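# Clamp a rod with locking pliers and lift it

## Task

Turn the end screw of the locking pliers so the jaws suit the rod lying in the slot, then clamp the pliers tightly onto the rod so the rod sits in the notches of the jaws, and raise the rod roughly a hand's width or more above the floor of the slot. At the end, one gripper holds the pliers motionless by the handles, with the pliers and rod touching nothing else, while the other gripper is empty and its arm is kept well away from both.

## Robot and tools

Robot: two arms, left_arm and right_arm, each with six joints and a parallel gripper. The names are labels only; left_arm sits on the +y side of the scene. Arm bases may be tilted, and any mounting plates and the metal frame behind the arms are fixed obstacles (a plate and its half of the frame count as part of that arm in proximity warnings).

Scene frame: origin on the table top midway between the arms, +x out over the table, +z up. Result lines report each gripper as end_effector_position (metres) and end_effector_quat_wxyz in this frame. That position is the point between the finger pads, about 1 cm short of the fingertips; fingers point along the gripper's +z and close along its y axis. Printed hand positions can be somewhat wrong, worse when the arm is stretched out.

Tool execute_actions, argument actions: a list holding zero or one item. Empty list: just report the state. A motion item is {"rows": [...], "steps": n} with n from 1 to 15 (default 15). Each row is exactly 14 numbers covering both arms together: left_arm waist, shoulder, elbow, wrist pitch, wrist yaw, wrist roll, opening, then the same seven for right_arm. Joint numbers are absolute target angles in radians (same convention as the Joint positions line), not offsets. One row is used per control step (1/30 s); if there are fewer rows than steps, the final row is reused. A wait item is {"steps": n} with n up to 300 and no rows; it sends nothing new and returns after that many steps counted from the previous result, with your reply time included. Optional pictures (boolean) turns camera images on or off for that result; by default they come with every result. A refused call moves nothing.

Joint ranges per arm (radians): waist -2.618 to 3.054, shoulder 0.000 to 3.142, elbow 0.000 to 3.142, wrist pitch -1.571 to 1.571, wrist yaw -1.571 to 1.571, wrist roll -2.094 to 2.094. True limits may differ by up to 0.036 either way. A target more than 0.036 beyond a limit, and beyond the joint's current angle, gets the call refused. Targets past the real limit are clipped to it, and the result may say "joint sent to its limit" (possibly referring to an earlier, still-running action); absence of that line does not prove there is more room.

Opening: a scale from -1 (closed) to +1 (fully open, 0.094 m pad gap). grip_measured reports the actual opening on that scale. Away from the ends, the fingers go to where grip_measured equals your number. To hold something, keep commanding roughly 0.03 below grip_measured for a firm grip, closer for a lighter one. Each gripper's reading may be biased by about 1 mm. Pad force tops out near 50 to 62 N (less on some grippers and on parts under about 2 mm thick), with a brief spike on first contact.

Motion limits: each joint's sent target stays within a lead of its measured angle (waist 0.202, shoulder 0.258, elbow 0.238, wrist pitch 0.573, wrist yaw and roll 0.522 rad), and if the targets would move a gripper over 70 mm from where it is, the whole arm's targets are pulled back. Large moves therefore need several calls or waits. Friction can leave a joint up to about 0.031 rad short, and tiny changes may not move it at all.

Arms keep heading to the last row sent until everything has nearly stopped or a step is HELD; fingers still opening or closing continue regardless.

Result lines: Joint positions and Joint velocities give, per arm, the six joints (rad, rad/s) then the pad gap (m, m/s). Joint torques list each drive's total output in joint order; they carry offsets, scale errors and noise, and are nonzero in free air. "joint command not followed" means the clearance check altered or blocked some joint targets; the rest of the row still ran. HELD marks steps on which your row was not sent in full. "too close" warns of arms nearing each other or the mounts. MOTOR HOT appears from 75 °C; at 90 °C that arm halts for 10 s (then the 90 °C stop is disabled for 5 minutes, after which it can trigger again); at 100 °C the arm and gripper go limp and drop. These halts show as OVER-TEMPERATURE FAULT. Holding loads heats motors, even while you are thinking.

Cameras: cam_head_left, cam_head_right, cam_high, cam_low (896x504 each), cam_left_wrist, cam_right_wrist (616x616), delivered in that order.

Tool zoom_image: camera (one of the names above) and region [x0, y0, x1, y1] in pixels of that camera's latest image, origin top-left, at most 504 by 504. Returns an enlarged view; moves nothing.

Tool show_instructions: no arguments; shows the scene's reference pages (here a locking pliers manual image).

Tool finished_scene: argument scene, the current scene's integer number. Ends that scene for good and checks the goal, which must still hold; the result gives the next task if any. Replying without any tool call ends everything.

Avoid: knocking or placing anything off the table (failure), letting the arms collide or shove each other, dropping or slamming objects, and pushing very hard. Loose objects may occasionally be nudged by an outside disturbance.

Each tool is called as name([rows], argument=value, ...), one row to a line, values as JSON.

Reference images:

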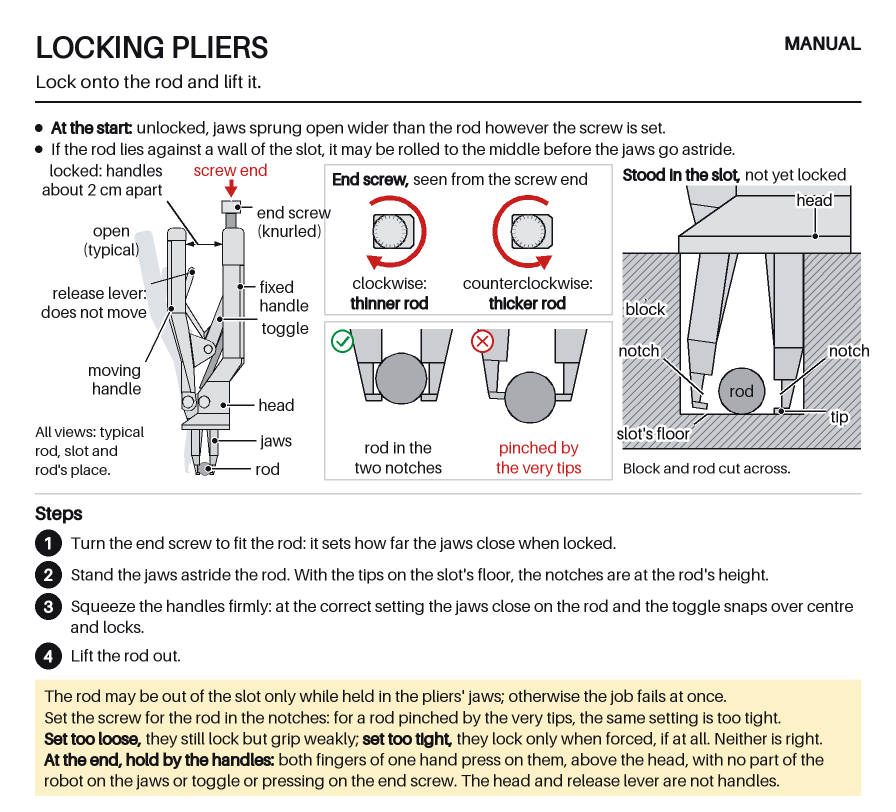

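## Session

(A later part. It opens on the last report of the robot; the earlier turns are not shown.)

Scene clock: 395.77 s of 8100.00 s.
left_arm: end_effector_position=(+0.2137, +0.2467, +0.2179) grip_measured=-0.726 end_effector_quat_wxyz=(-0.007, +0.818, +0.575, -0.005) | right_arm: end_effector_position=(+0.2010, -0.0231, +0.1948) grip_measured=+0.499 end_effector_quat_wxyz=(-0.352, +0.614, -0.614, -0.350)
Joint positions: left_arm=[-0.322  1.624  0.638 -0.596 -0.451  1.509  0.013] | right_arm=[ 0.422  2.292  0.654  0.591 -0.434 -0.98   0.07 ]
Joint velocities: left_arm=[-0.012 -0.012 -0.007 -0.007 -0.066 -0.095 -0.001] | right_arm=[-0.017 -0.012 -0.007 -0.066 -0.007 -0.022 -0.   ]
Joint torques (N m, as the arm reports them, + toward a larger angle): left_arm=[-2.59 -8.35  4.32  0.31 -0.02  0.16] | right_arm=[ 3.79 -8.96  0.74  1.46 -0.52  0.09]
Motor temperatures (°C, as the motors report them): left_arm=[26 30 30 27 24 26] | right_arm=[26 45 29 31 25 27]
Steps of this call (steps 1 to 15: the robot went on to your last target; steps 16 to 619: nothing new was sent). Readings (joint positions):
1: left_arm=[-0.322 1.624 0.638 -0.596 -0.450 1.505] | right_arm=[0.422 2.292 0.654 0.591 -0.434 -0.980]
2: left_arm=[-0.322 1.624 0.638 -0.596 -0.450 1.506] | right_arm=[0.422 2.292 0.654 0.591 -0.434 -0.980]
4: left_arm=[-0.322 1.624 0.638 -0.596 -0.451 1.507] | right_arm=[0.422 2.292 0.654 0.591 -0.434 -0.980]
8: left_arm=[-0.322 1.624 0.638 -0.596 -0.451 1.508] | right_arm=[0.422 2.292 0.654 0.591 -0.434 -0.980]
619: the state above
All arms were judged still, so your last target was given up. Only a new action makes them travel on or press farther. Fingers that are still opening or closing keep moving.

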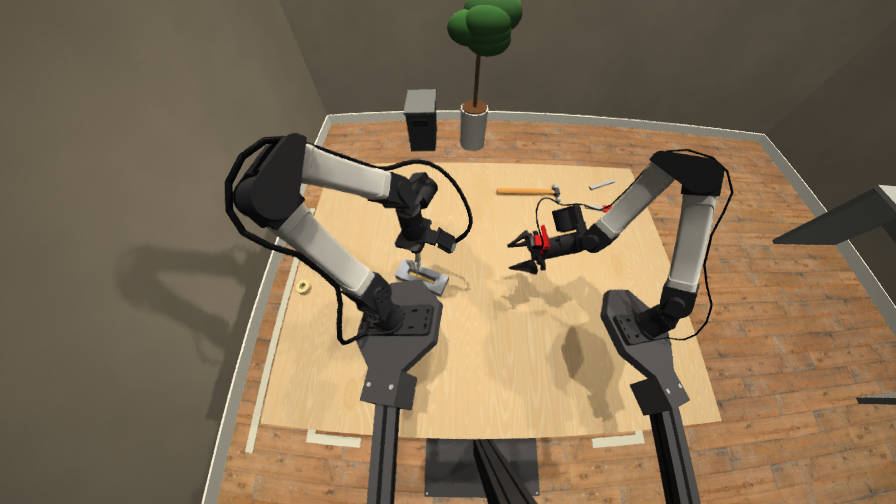

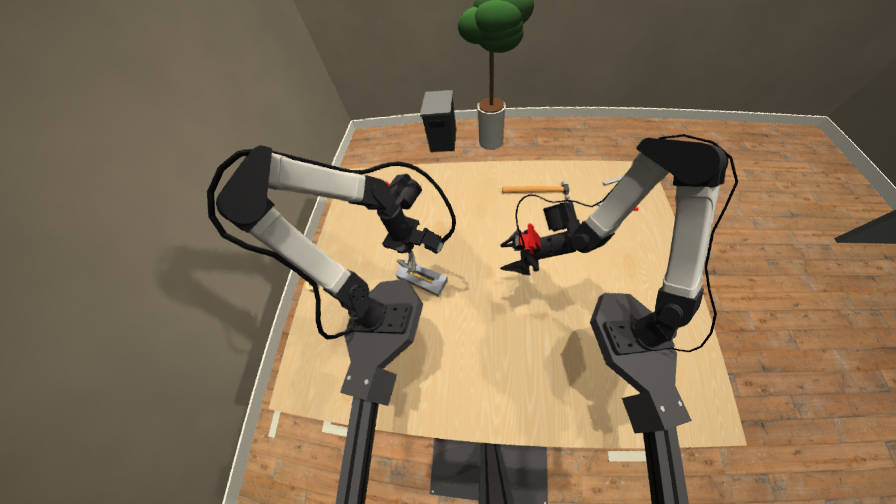

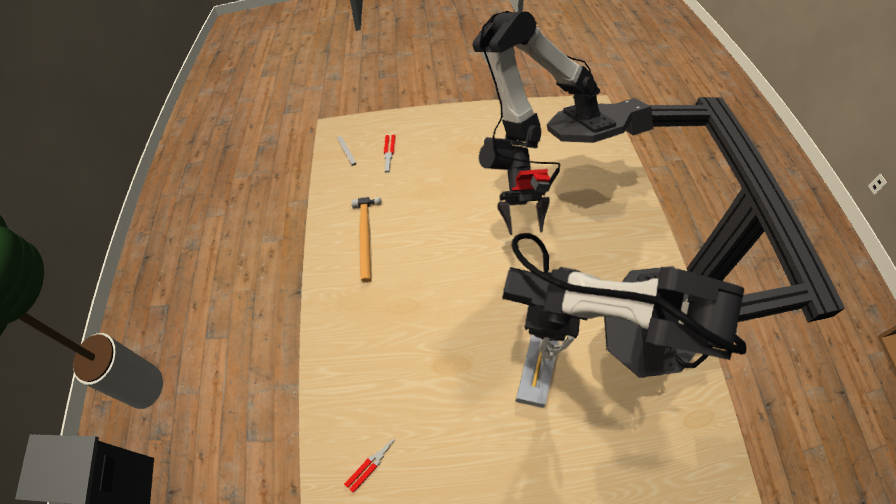

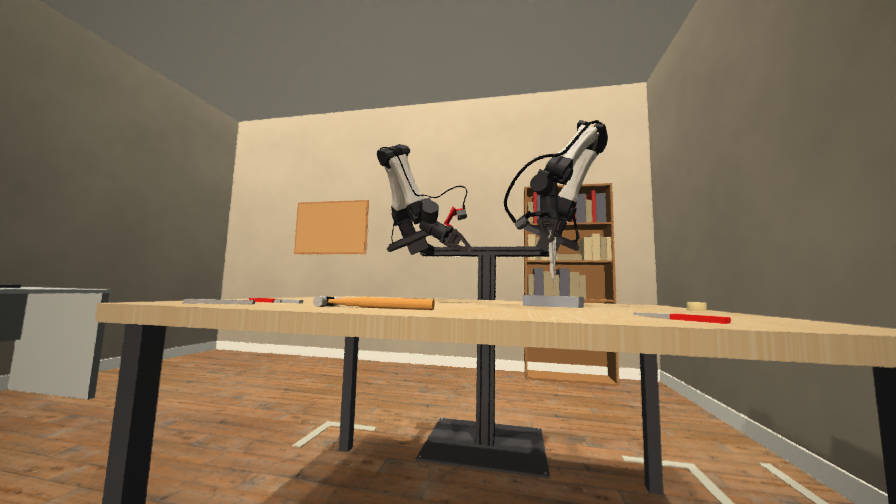

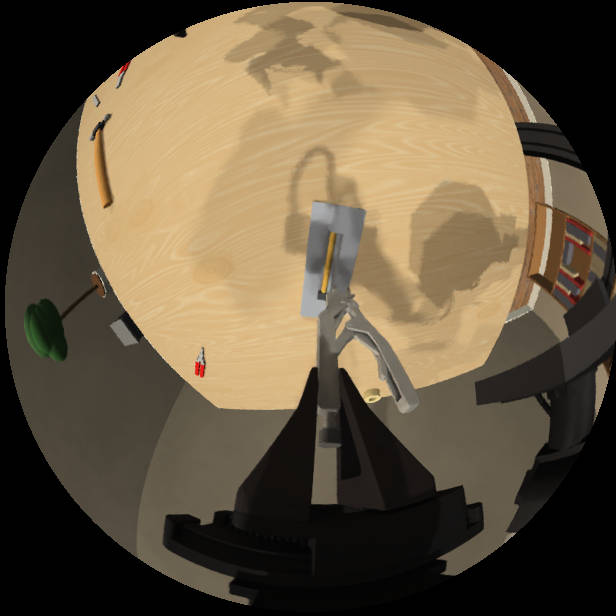

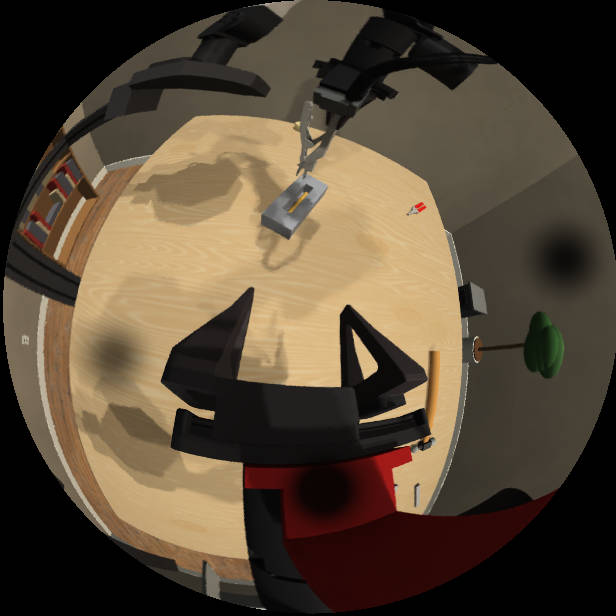

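execute_actions([
  {"rows":[[-0.31,1.64,0.635,-0.56,-0.455,1.54,-0.76,0.425,2.283,0.63,0.6,-0.44,-0.98,0.5],[-0.30,1.66,0.634,-0.53,-0.455,1.57,-0.76,0.425,2.283,0.63,0.6,-0.44,-0.98,0.5],[-0.29,1.68,0.632,-0.505,-0.455,1.60,-0.76,0.425,2.283,0.63,0.6,-0.44,-0.98,0.5],[-0.28,1.70,0.63,-0.48,-0.455,1.63,-0.76,0.425,2.283,0.63,0.6,-0.44,-0.98,0.5],[-0.27,1.72,0.628,-0.455,-0.455,1.65,-0.76,0.425,2.283,0.63,0.6,-0.44,-0.98,0.5],[-0.262,1.74,0.625,-0.435,-0.455,1.67,-0.76,0.425,2.283,0.63,0.6,-0.44,-0.98,0.5]],"steps":15},
], pictures=false)

execute_actions([
  {"steps":15},
])

Scene clock: 416.47 s of 8100.00 s.
left_arm: end_effector_position=(+0.2254, +0.2426, +0.1927) grip_measured=-0.726 end_effector_quat_wxyz=(-0.004, +0.842, +0.540, -0.003) | right_arm: end_effector_position=(+0.2010, -0.0231, +0.1948) grip_measured=+0.499 end_effector_quat_wxyz=(-0.352, +0.614, -0.614, -0.350)
Joint positions: left_arm=[-0.271  1.734  0.638 -0.453 -0.451  1.654  0.013] | right_arm=[ 0.422  2.292  0.654  0.591 -0.434 -0.98   0.07 ]
Joint velocities: left_arm=[0.012 0.017 0.007 0.081 0.007 0.095 0.001] | right_arm=[-0.012  0.017  0.012 -0.066  0.037 -0.051 -0.001]
Joint torques (N m, as the arm reports them, + toward a larger angle): left_arm=[-2.46 -6.69  3.29  0.39  0.05  0.17] | right_arm=[ 3.84 -8.87  0.73  1.45 -0.53  0.04]
Motor temperatures (°C, as the motors report them): left_arm=[26 30 30 27 24 26] | right_arm=[26 46 29 31 25 27]
Steps of this call (steps 1 to 606: nothing new was sent; steps 607 to 621: all 15 steps of this action). Readings (joint positions):
607: left_arm=[-0.322 1.624 0.638 -0.594 -0.451 1.512] | right_arm=[0.422 2.292 0.654 0.591 -0.434 -0.980]
608: left_arm=[-0.321 1.627 0.638 -0.588 -0.451 1.521] | right_arm=[0.422 2.292 0.654 0.591 -0.434 -0.980]
610: left_arm=[-0.309 1.650 0.638 -0.557 -0.451 1.551] | right_arm=[0.422 2.292 0.654 0.591 -0.434 -0.980]
614: left_arm=[-0.276 1.723 0.638 -0.491 -0.451 1.614] | right_arm=[0.422 2.292 0.654 0.591 -0.434 -0.980]
621: the state above

Scene clock: 416.97 s of 8100.00 s.
left_arm: end_effector_position=(+0.2272, +0.2419, +0.1927) grip_measured=-0.726 end_effector_quat_wxyz=(-0.001, +0.844, +0.537, -0.000) | right_arm: end_effector_position=(+0.2010, -0.0231, +0.1948) grip_measured=+0.499 end_effector_quat_wxyz=(-0.352, +0.614, -0.614, -0.350)
Joint positions: left_arm=[-0.271  1.734  0.638 -0.445 -0.451  1.664  0.013] | right_arm=[ 0.422  2.292  0.654  0.591 -0.434 -0.98   0.07 ]
Joint velocities: left_arm=[-0.007 -0.012  0.002 -0.037 -0.051 -0.095  0.   ] | right_arm=[ 0.002 -0.017 -0.022  0.037 -0.022 -0.007  0.002]
Joint torques (N m, as the arm reports them, + toward a larger angle): left_arm=[-2.46 -6.7   3.31  0.43  0.05  0.15] | right_arm=[ 3.89 -8.89  0.67  1.45 -0.5   0.06]
Motor temperatures (°C, as the motors report them): left_arm=[26 30 30 27 24 26] | right_arm=[26 46 29 31 25 27]
Steps of this call (steps 1 to 15: the robot went on to your last target). Readings (joint positions):
1: left_arm=[-0.271 1.734 0.638 -0.451 -0.451 1.656] | right_arm=[0.422 2.292 0.654 0.591 -0.434 -0.980]
2: left_arm=[-0.271 1.734 0.638 -0.450 -0.451 1.657] | right_arm=[0.422 2.292 0.654 0.591 -0.434 -0.980]
4: left_arm=[-0.271 1.734 0.638 -0.448 -0.451 1.660] | right_arm=[0.422 2.292 0.654 0.591 -0.434 -0.980]
8: left_arm=[-0.271 1.734 0.638 -0.446 -0.451 1.662] | right_arm=[0.422 2.292 0.654 0.591 -0.434 -0.980]
15: the state above
All arms were judged still, so your last target was given up. Only a new action makes them travel on or press farther. Fingers that are still opening or closing keep moving.

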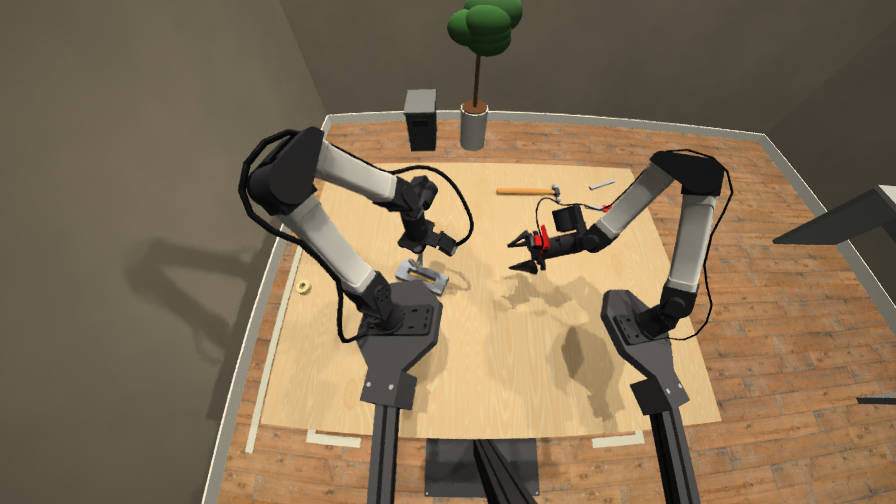

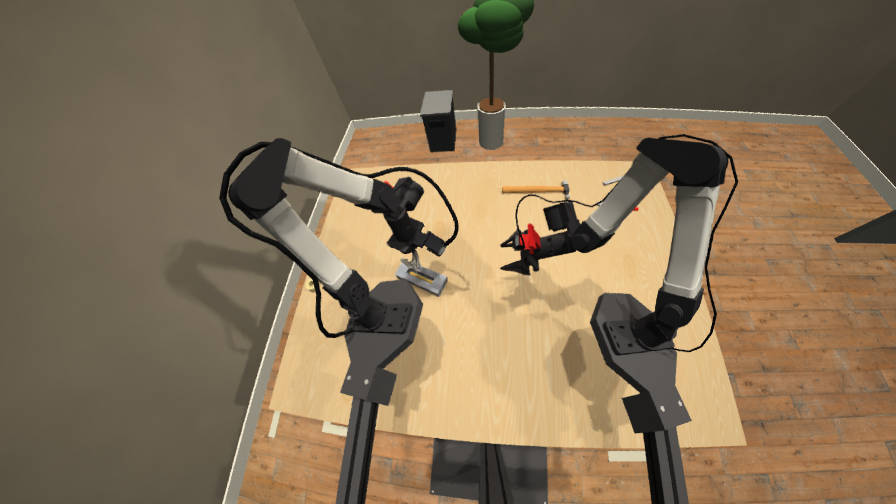

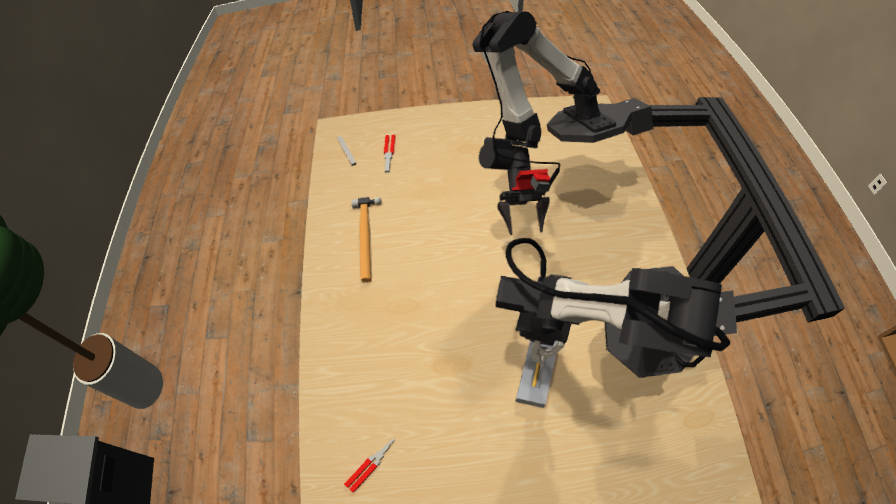

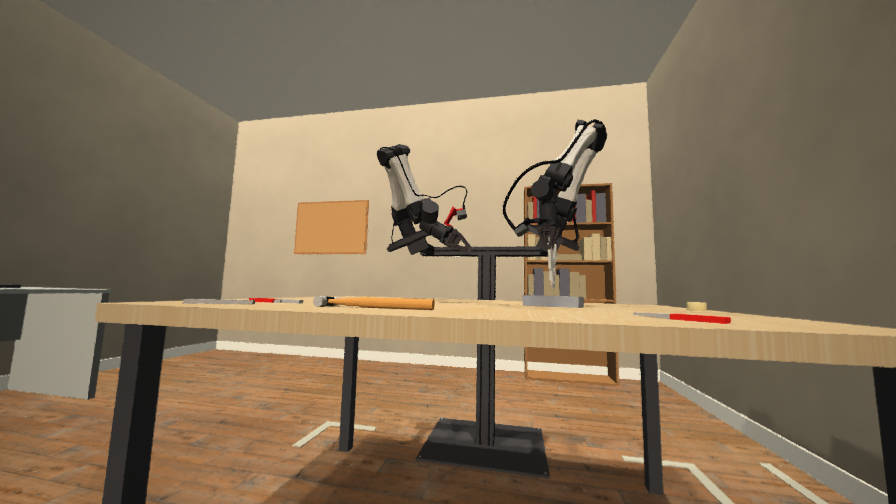

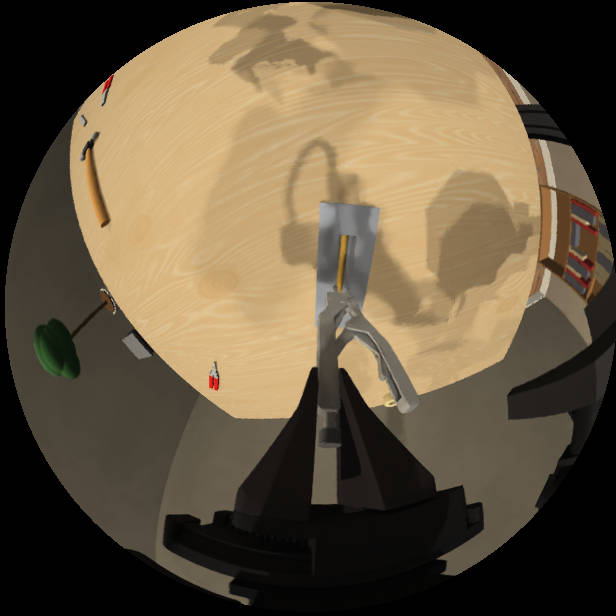

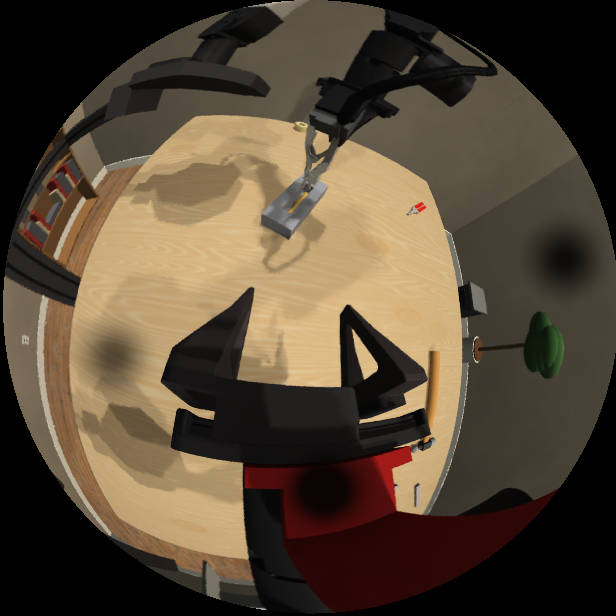

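zoom_image(camera="cam_left_wrist", region=[280, 190, 420, 340])

zoom_image(camera="cam_high", region=[490, 320, 590, 420])

zoom_image(camera="cam_right_wrist", region=[250, 120, 370, 250])

Region (280, 190, 420, 340) of cam_left_wrist's 616x616 image, scaled by 3.360, with more detail than that image has; it fills the left 470 columns of this view, and the rest is white.

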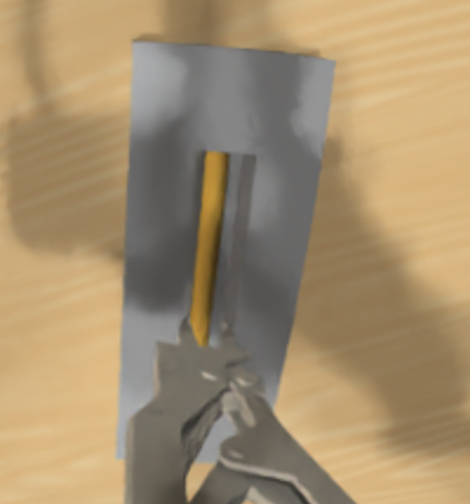

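Region (490, 320, 590, 420) of cam_high's 896x504 image, scaled by 5.040, with more detail than that image has.

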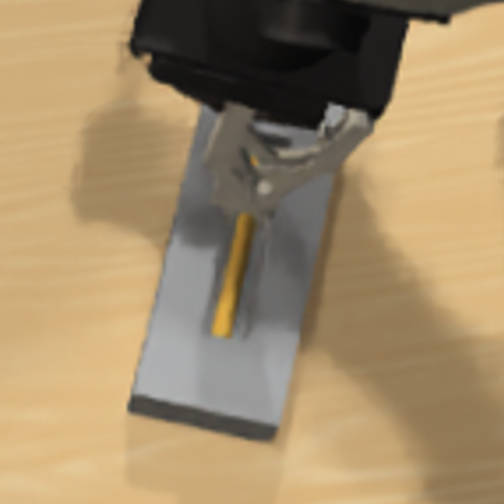

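Region (250, 120, 370, 250) of cam_right_wrist's 616x616 image, scaled by 3.877, with more detail than that image has; it fills the left 465 columns of this view, and the rest is white.

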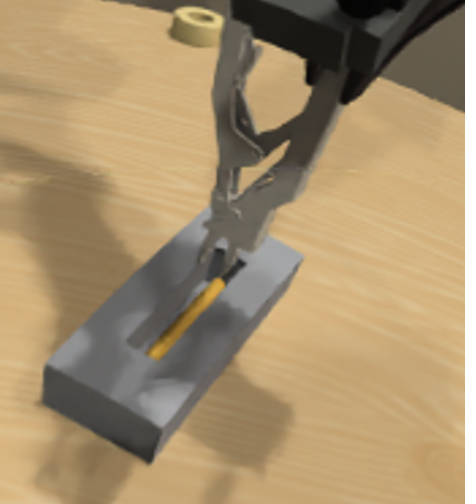

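execute_actions([
  {"rows":[[-0.26,1.75,0.62,-0.42,-0.455,1.68,-0.76,0.425,2.283,0.63,0.6,-0.44,-0.98,0.5],[-0.252,1.765,0.615,-0.40,-0.455,1.69,-0.76,0.425,2.283,0.63,0.6,-0.44,-0.98,0.5],[-0.244,1.78,0.61,-0.38,-0.455,1.70,-0.76,0.425,2.283,0.63,0.6,-0.44,-0.98,0.5],[-0.235,1.793,0.607,-0.36,-0.455,1.71,-0.76,0.425,2.283,0.63,0.6,-0.44,-0.98,0.5],[-0.227,1.806,0.605,-0.35,-0.455,1.713,-0.76,0.425,2.283,0.63,0.6,-0.44,-0.98,0.5]],"steps":15},
], pictures=false)

execute_actions([
  {"steps":12},
])

zoom_image(camera="cam_left_wrist", region=[290, 220, 390, 320])

zoom_image(camera="cam_low", region=[510, 230, 600, 320])

zoom_image(camera="cam_right_wrist", region=[260, 150, 350, 240])

Scene clock: 444.97 s of 8100.00 s.
left_arm: end_effector_position=(+0.2231, +0.2436, +0.1744) grip_measured=-0.726 end_effector_quat_wxyz=(-0.009, +0.847, +0.532, -0.006) | right_arm: end_effector_position=(+0.2010, -0.0231, +0.1948) grip_measured=+0.499 end_effector_quat_wxyz=(-0.352, +0.614, -0.614, -0.350)
Joint positions: left_arm=[-0.236  1.798  0.618 -0.366 -0.451  1.705  0.013] | right_arm=[ 0.422  2.292  0.654  0.591 -0.434 -0.98   0.07 ]
Joint velocities: left_arm=[ 0.002  0.002  0.012  0.081  0.007  0.037 -0.   ] | right_arm=[-0.002  0.007  0.002  0.022 -0.007  0.037  0.001]
Joint torques (N m, as the arm reports them, + toward a larger angle): left_arm=[-2.54 -6.73  2.77  0.34  0.05  0.15] | right_arm=[ 3.6  -8.84  0.75  1.47 -0.55  0.02]
Motor temperatures (°C, as the motors report them): left_arm=[26 30 29 27 24 26] | right_arm=[26 46 29 31 25 27]
Steps of this call (steps 1 to 825: nothing new was sent; steps 826 to 840: all 15 steps of this action). Readings (joint positions):
826: left_arm=[-0.271 1.734 0.638 -0.443 -0.451 1.665] | right_arm=[0.422 2.292 0.654 0.591 -0.434 -0.980]
827: left_arm=[-0.271 1.736 0.638 -0.440 -0.451 1.669] | right_arm=[0.422 2.292 0.654 0.591 -0.434 -0.980]
829: left_arm=[-0.262 1.753 0.637 -0.417 -0.451 1.679] | right_arm=[0.422 2.292 0.654 0.591 -0.434 -0.980]
833: left_arm=[-0.238 1.794 0.624 -0.380 -0.451 1.695] | right_arm=[0.422 2.292 0.654 0.591 -0.434 -0.980]
840: the state above

Scene clock: 445.37 s of 8100.00 s.
left_arm: end_effector_position=(+0.2244, +0.2432, +0.1744) grip_measured=-0.726 end_effector_quat_wxyz=(-0.006, +0.846, +0.532, -0.004) | right_arm: end_effector_position=(+0.2010, -0.0231, +0.1948) grip_measured=+0.499 end_effector_quat_wxyz=(-0.352, +0.614, -0.614, -0.350)
Joint positions: left_arm=[-0.236  1.798  0.618 -0.359 -0.451  1.707  0.013] | right_arm=[ 0.422  2.292  0.654  0.591 -0.434 -0.98   0.07 ]
Joint velocities: left_arm=[0.007 0.002 0.002 0.007 0.007 0.081 0.   ] | right_arm=[-0.017 -0.007 -0.022 -0.051  0.022 -0.037 -0.001]
Joint torques (N m, as the arm reports them, + toward a larger angle): left_arm=[-2.52 -6.76  2.79  0.38  0.05  0.15] | right_arm=[ 3.79 -9.02  0.69  1.47 -0.48  0.07]
Motor temperatures (°C, as the motors report them): left_arm=[26 30 29 27 24 26] | right_arm=[26 46 29 32 25 27]
Steps of this call (steps 1 to 12: the robot went on to your last target). Readings (joint positions):
1: left_arm=[-0.236 1.798 0.618 -0.364 -0.451 1.705] | right_arm=[0.422 2.292 0.654 0.591 -0.434 -0.980]
2: left_arm=[-0.236 1.798 0.618 -0.363 -0.451 1.705] | right_arm=[0.422 2.292 0.654 0.591 -0.434 -0.980]
4: left_arm=[-0.236 1.798 0.618 -0.361 -0.451 1.706] | right_arm=[0.422 2.292 0.654 0.591 -0.434 -0.980]
8: left_arm=[-0.236 1.798 0.618 -0.360 -0.451 1.707] | right_arm=[0.422 2.292 0.654 0.591 -0.434 -0.980]
12: the state above

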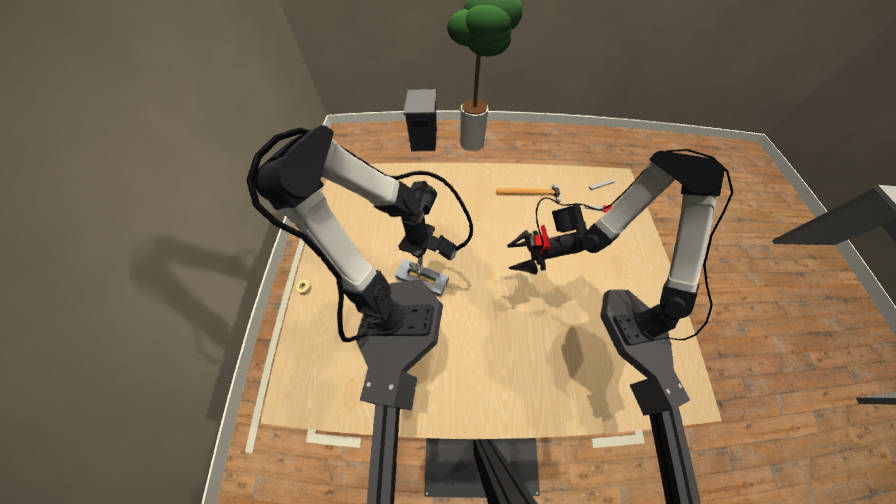

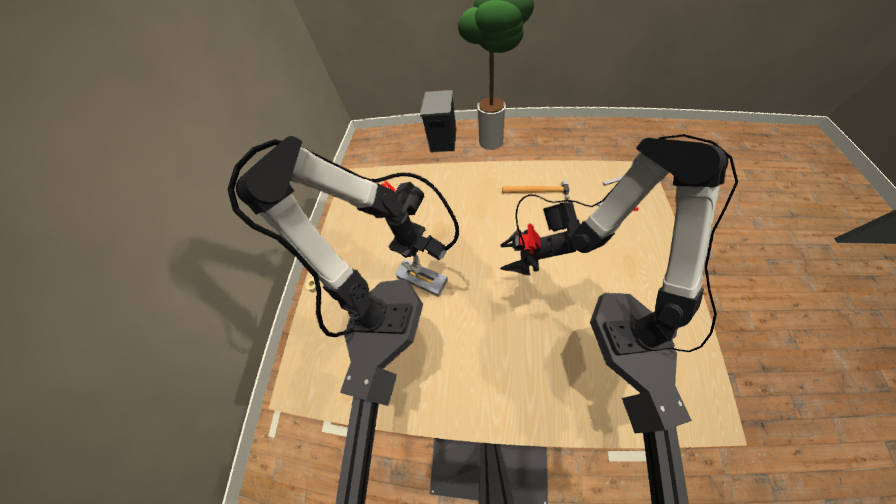

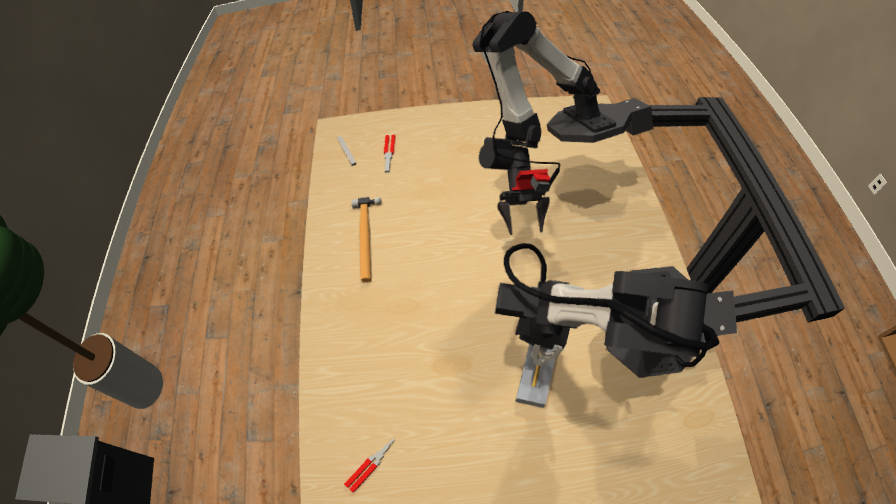

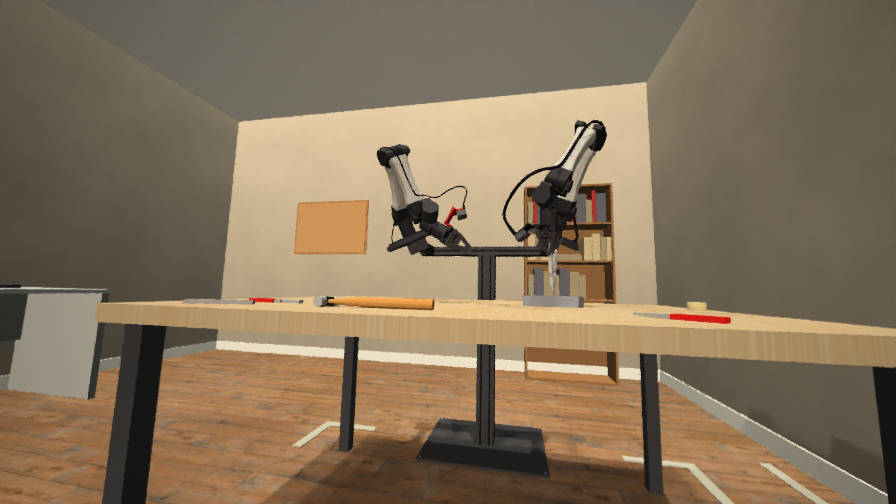

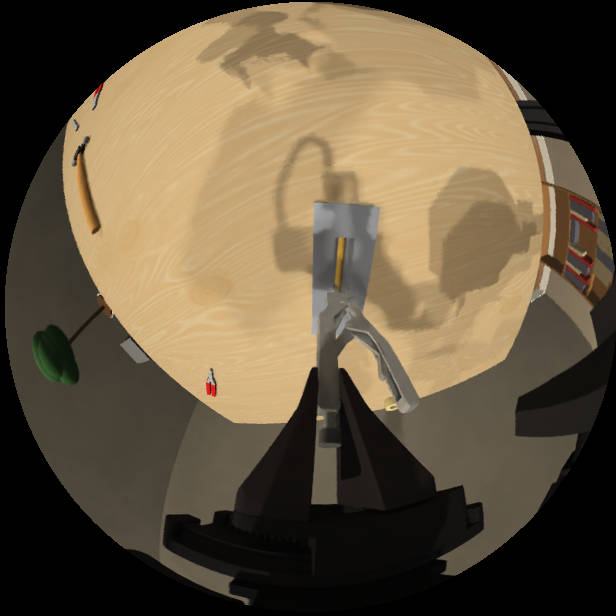

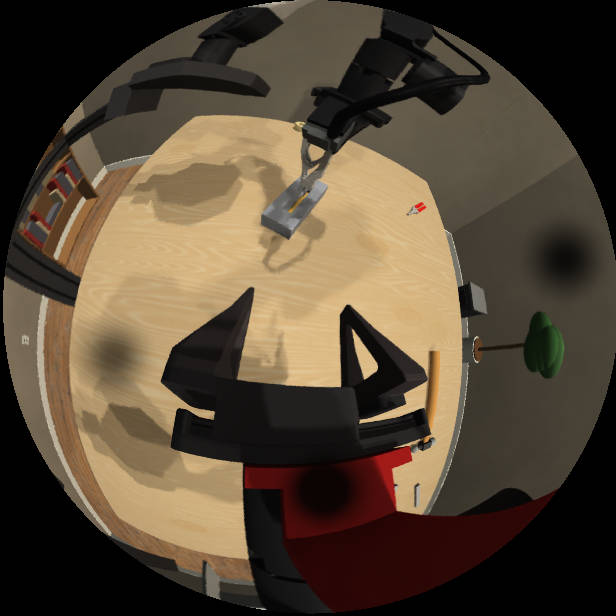

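Region (290, 220, 390, 320) of cam_left_wrist's 616x616 image, scaled by 5.040, with more detail than that image has.

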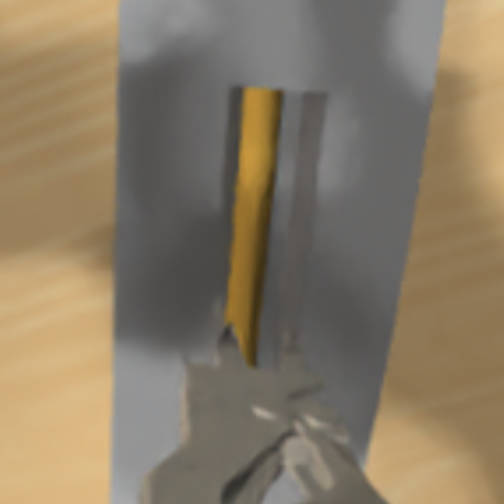

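Region (510, 230, 600, 320) of cam_low's 896x504 image, scaled by 5.600, with more detail than that image has.

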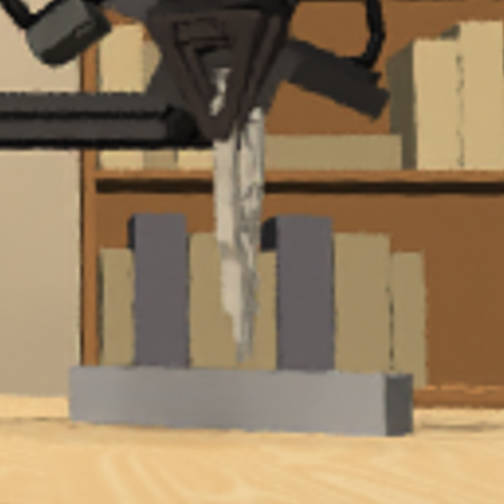

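Region (260, 150, 350, 240) of cam_right_wrist's 616x616 image, scaled by 5.600, with more detail than that image has.

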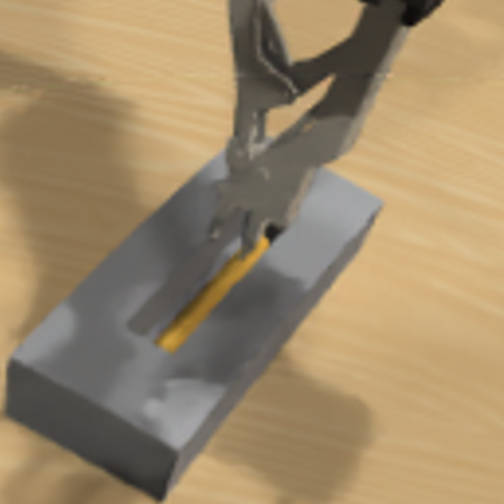

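execute_actions([
  {"rows":[[-0.227,1.806,0.605,-0.345,-0.455,1.713,-0.76,0.425,2.283,0.63,0.6,-0.44,-0.98,0.5],[-0.227,1.809,0.604,-0.34,-0.455,1.713,-0.76,0.425,2.283,0.63,0.6,-0.44,-0.98,0.5],[-0.226,1.813,0.603,-0.335,-0.455,1.714,-0.76,0.425,2.283,0.63,0.6,-0.44,-0.98,0.5],[-0.226,1.817,0.602,-0.33,-0.455,1.714,-0.76,0.425,2.283,0.63,0.6,-0.44,-0.98,0.5],[-0.226,1.821,0.601,-0.325,-0.455,1.715,-0.76,0.425,2.283,0.63,0.6,-0.44,-0.98,0.5],[-0.225,1.825,0.600,-0.32,-0.455,1.715,-0.76,0.425,2.283,0.63,0.6,-0.44,-0.98,0.5],[-0.225,1.829,0.599,-0.315,-0.455,1.716,-0.76,0.425,2.283,0.63,0.6,-0.44,-0.98,0.5],[-0.225,1.833,0.598,-0.31,-0.455,1.716,-0.76,0.425,2.283,0.63,0.6,-0.44,-0.98,0.5],[-0.224,1.837,0.597,-0.306,-0.455,1.716,-0.76,0.425,2.283,0.63,0.6,-0.44,-0.98,0.5],[-0.224,1.840,0.597,-0.306,-0.455,1.716,-0.76,0.425,2.283,0.63,0.6,-0.44,-0.98,0.5]],"steps":15},
], pictures=false)

execute_actions([
  {"steps":10},
])

zoom_image(camera="cam_left_wrist", region=[290, 220, 390, 320])

zoom_image(camera="cam_right_wrist", region=[260, 150, 350, 240])

Scene clock: 468.73 s of 8100.00 s.
left_arm: end_effector_position=(+0.2264, +0.2400, +0.1694) grip_measured=-0.726 end_effector_quat_wxyz=(-0.004, +0.846, +0.533, -0.002) | right_arm: end_effector_position=(+0.2010, -0.0231, +0.1948) grip_measured=+0.499 end_effector_quat_wxyz=(-0.352, +0.614, -0.614, -0.350)
Joint positions: left_arm=[-0.236  1.824  0.618 -0.326 -0.451  1.71   0.013] | right_arm=[ 0.422  2.292  0.654  0.591 -0.434 -0.98   0.07 ]
Joint velocities: left_arm=[ 0.017 -0.012 -0.007 -0.037  0.037  0.066 -0.   ] | right_arm=[-0.017 -0.012 -0.027  0.007  0.037 -0.037 -0.001]
Joint torques (N m, as the arm reports them, + toward a larger angle): left_arm=[-2.36 -6.18  1.87  0.51  0.05  0.15] | right_arm=[ 3.74 -8.95  0.86  1.45 -0.52  0.07]
Motor temperatures (°C, as the motors report them): left_arm=[26 29 29 27 24 26] | right_arm=[26 47 29 32 25 27]
Steps of this call (steps 1 to 15: the robot went on to your last target; steps 16 to 686: nothing new was sent; steps 687 to 701: all 15 steps of this action). Readings (joint positions):
687: left_arm=[-0.236 1.798 0.618 -0.359 -0.451 1.707] | right_arm=[0.422 2.292 0.654 0.591 -0.434 -0.980]
688: left_arm=[-0.236 1.798 0.618 -0.358 -0.451 1.707] | right_arm=[0.422 2.292 0.654 0.591 -0.434 -0.980]
690: left_arm=[-0.236 1.798 0.618 -0.353 -0.451 1.707] | right_arm=[0.422 2.292 0.654 0.591 -0.434 -0.980]
694: left_arm=[-0.236 1.811 0.618 -0.336 -0.451 1.709] | right_arm=[0.422 2.292 0.654 0.591 -0.434 -0.980]
701: the state above

Scene clock: 469.07 s of 8100.00 s.
left_arm: end_effector_position=(+0.2264, +0.2400, +0.1694) grip_measured=-0.726 end_effector_quat_wxyz=(-0.004, +0.847, +0.532, -0.002) | right_arm: end_effector_position=(+0.2010, -0.0231, +0.1948) grip_measured=+0.499 end_effector_quat_wxyz=(-0.352, +0.614, -0.614, -0.350)
Joint positions: left_arm=[-0.236  1.824  0.618 -0.326 -0.451  1.71   0.013] | right_arm=[ 0.422  2.292  0.654  0.591 -0.434 -0.98   0.07 ]
Joint velocities: left_arm=[-0.007 -0.002  0.002 -0.022  0.037  0.022 -0.001] | right_arm=[ 0.007 -0.012  0.002 -0.022  0.022 -0.007  0.   ]
Joint torques (N m, as the arm reports them, + toward a larger angle): left_arm=[-2.35 -6.16  1.98  0.51  0.05  0.16] | right_arm=[ 3.78 -8.86  0.69  1.45 -0.52  0.1 ]
Motor temperatures (°C, as the motors report them): left_arm=[26 29 29 27 24 26] | right_arm=[26 47 29 32 25 27]
Steps of this call (steps 1 to 10: the robot went on to your last target). Readings (joint positions):
1: left_arm=[-0.236 1.824 0.618 -0.326 -0.451 1.710] | right_arm=[0.422 2.292 0.654 0.591 -0.434 -0.980]
2: left_arm=[-0.236 1.824 0.618 -0.326 -0.451 1.710] | right_arm=[0.422 2.292 0.654 0.591 -0.434 -0.980]
4: left_arm=[-0.236 1.824 0.618 -0.326 -0.451 1.710] | right_arm=[0.422 2.292 0.654 0.591 -0.434 -0.980]
8: left_arm=[-0.236 1.824 0.618 -0.326 -0.451 1.710] | right_arm=[0.422 2.292 0.654 0.591 -0.434 -0.980]
10: the state above

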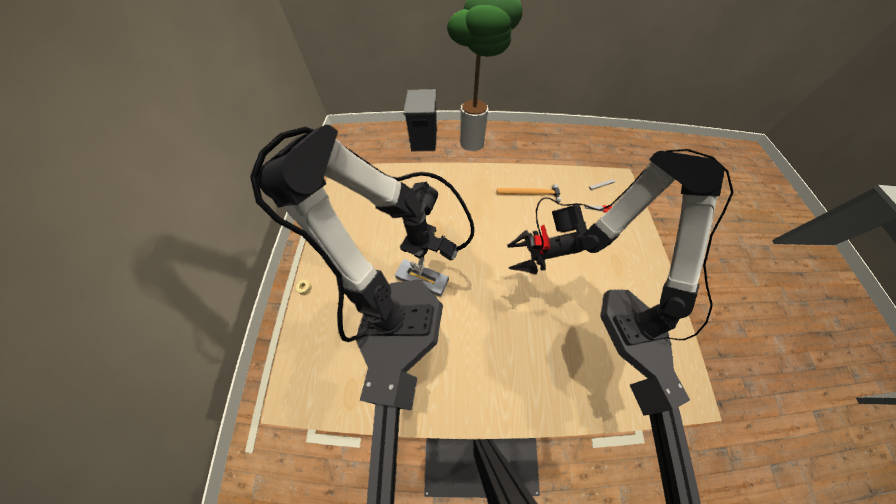

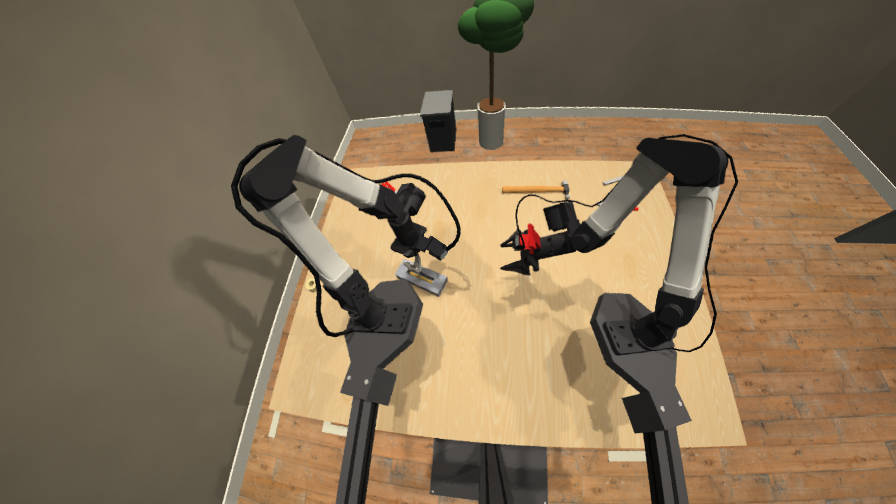

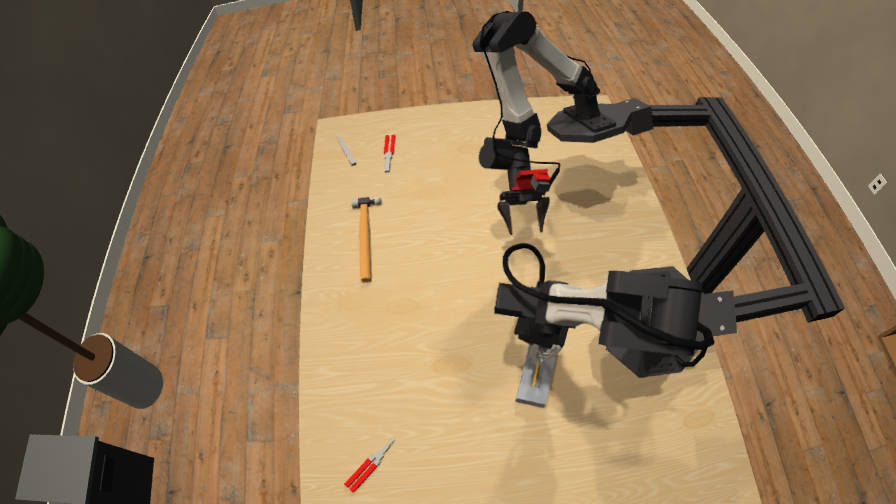

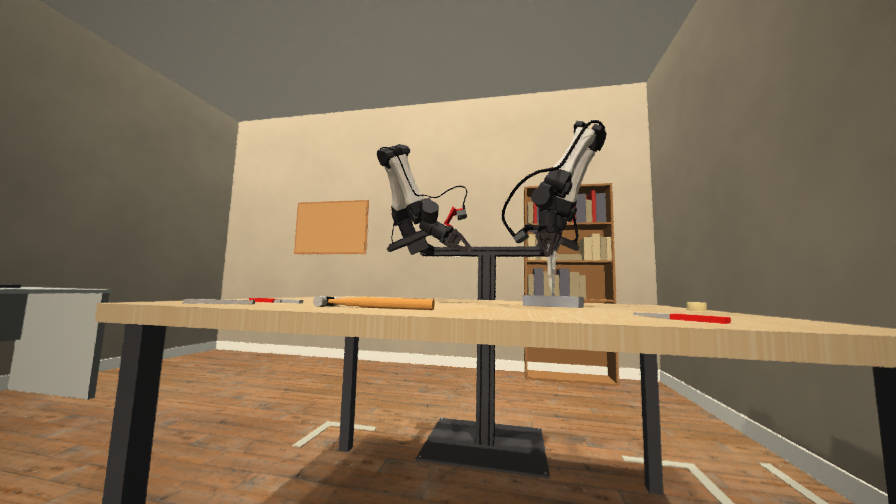

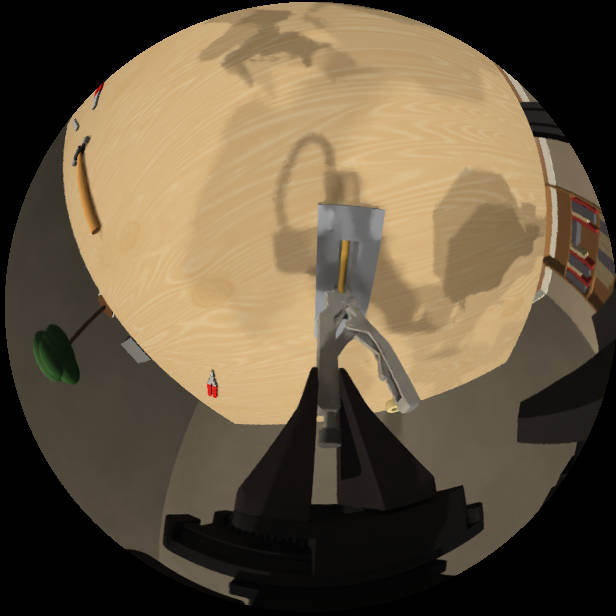

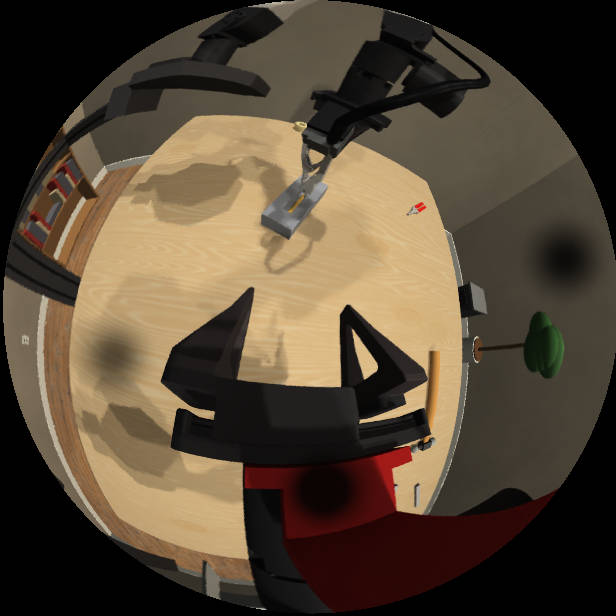

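Region (290, 220, 390, 320) of cam_left_wrist's 616x616 image, scaled by 5.040, with more detail than that image has.

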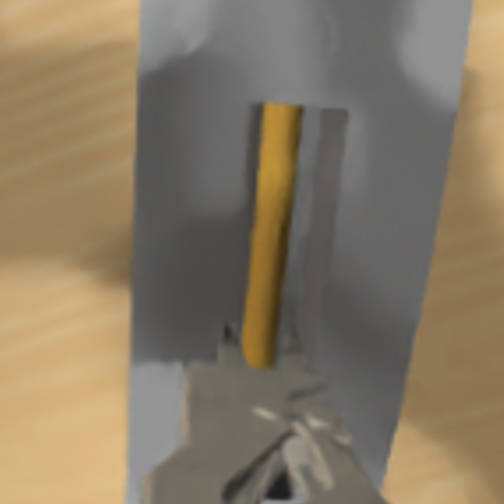

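Region (260, 150, 350, 240) of cam_right_wrist's 616x616 image, scaled by 5.600, with more detail than that image has.

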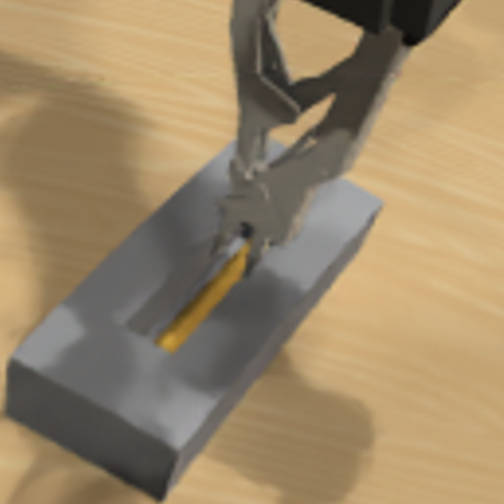

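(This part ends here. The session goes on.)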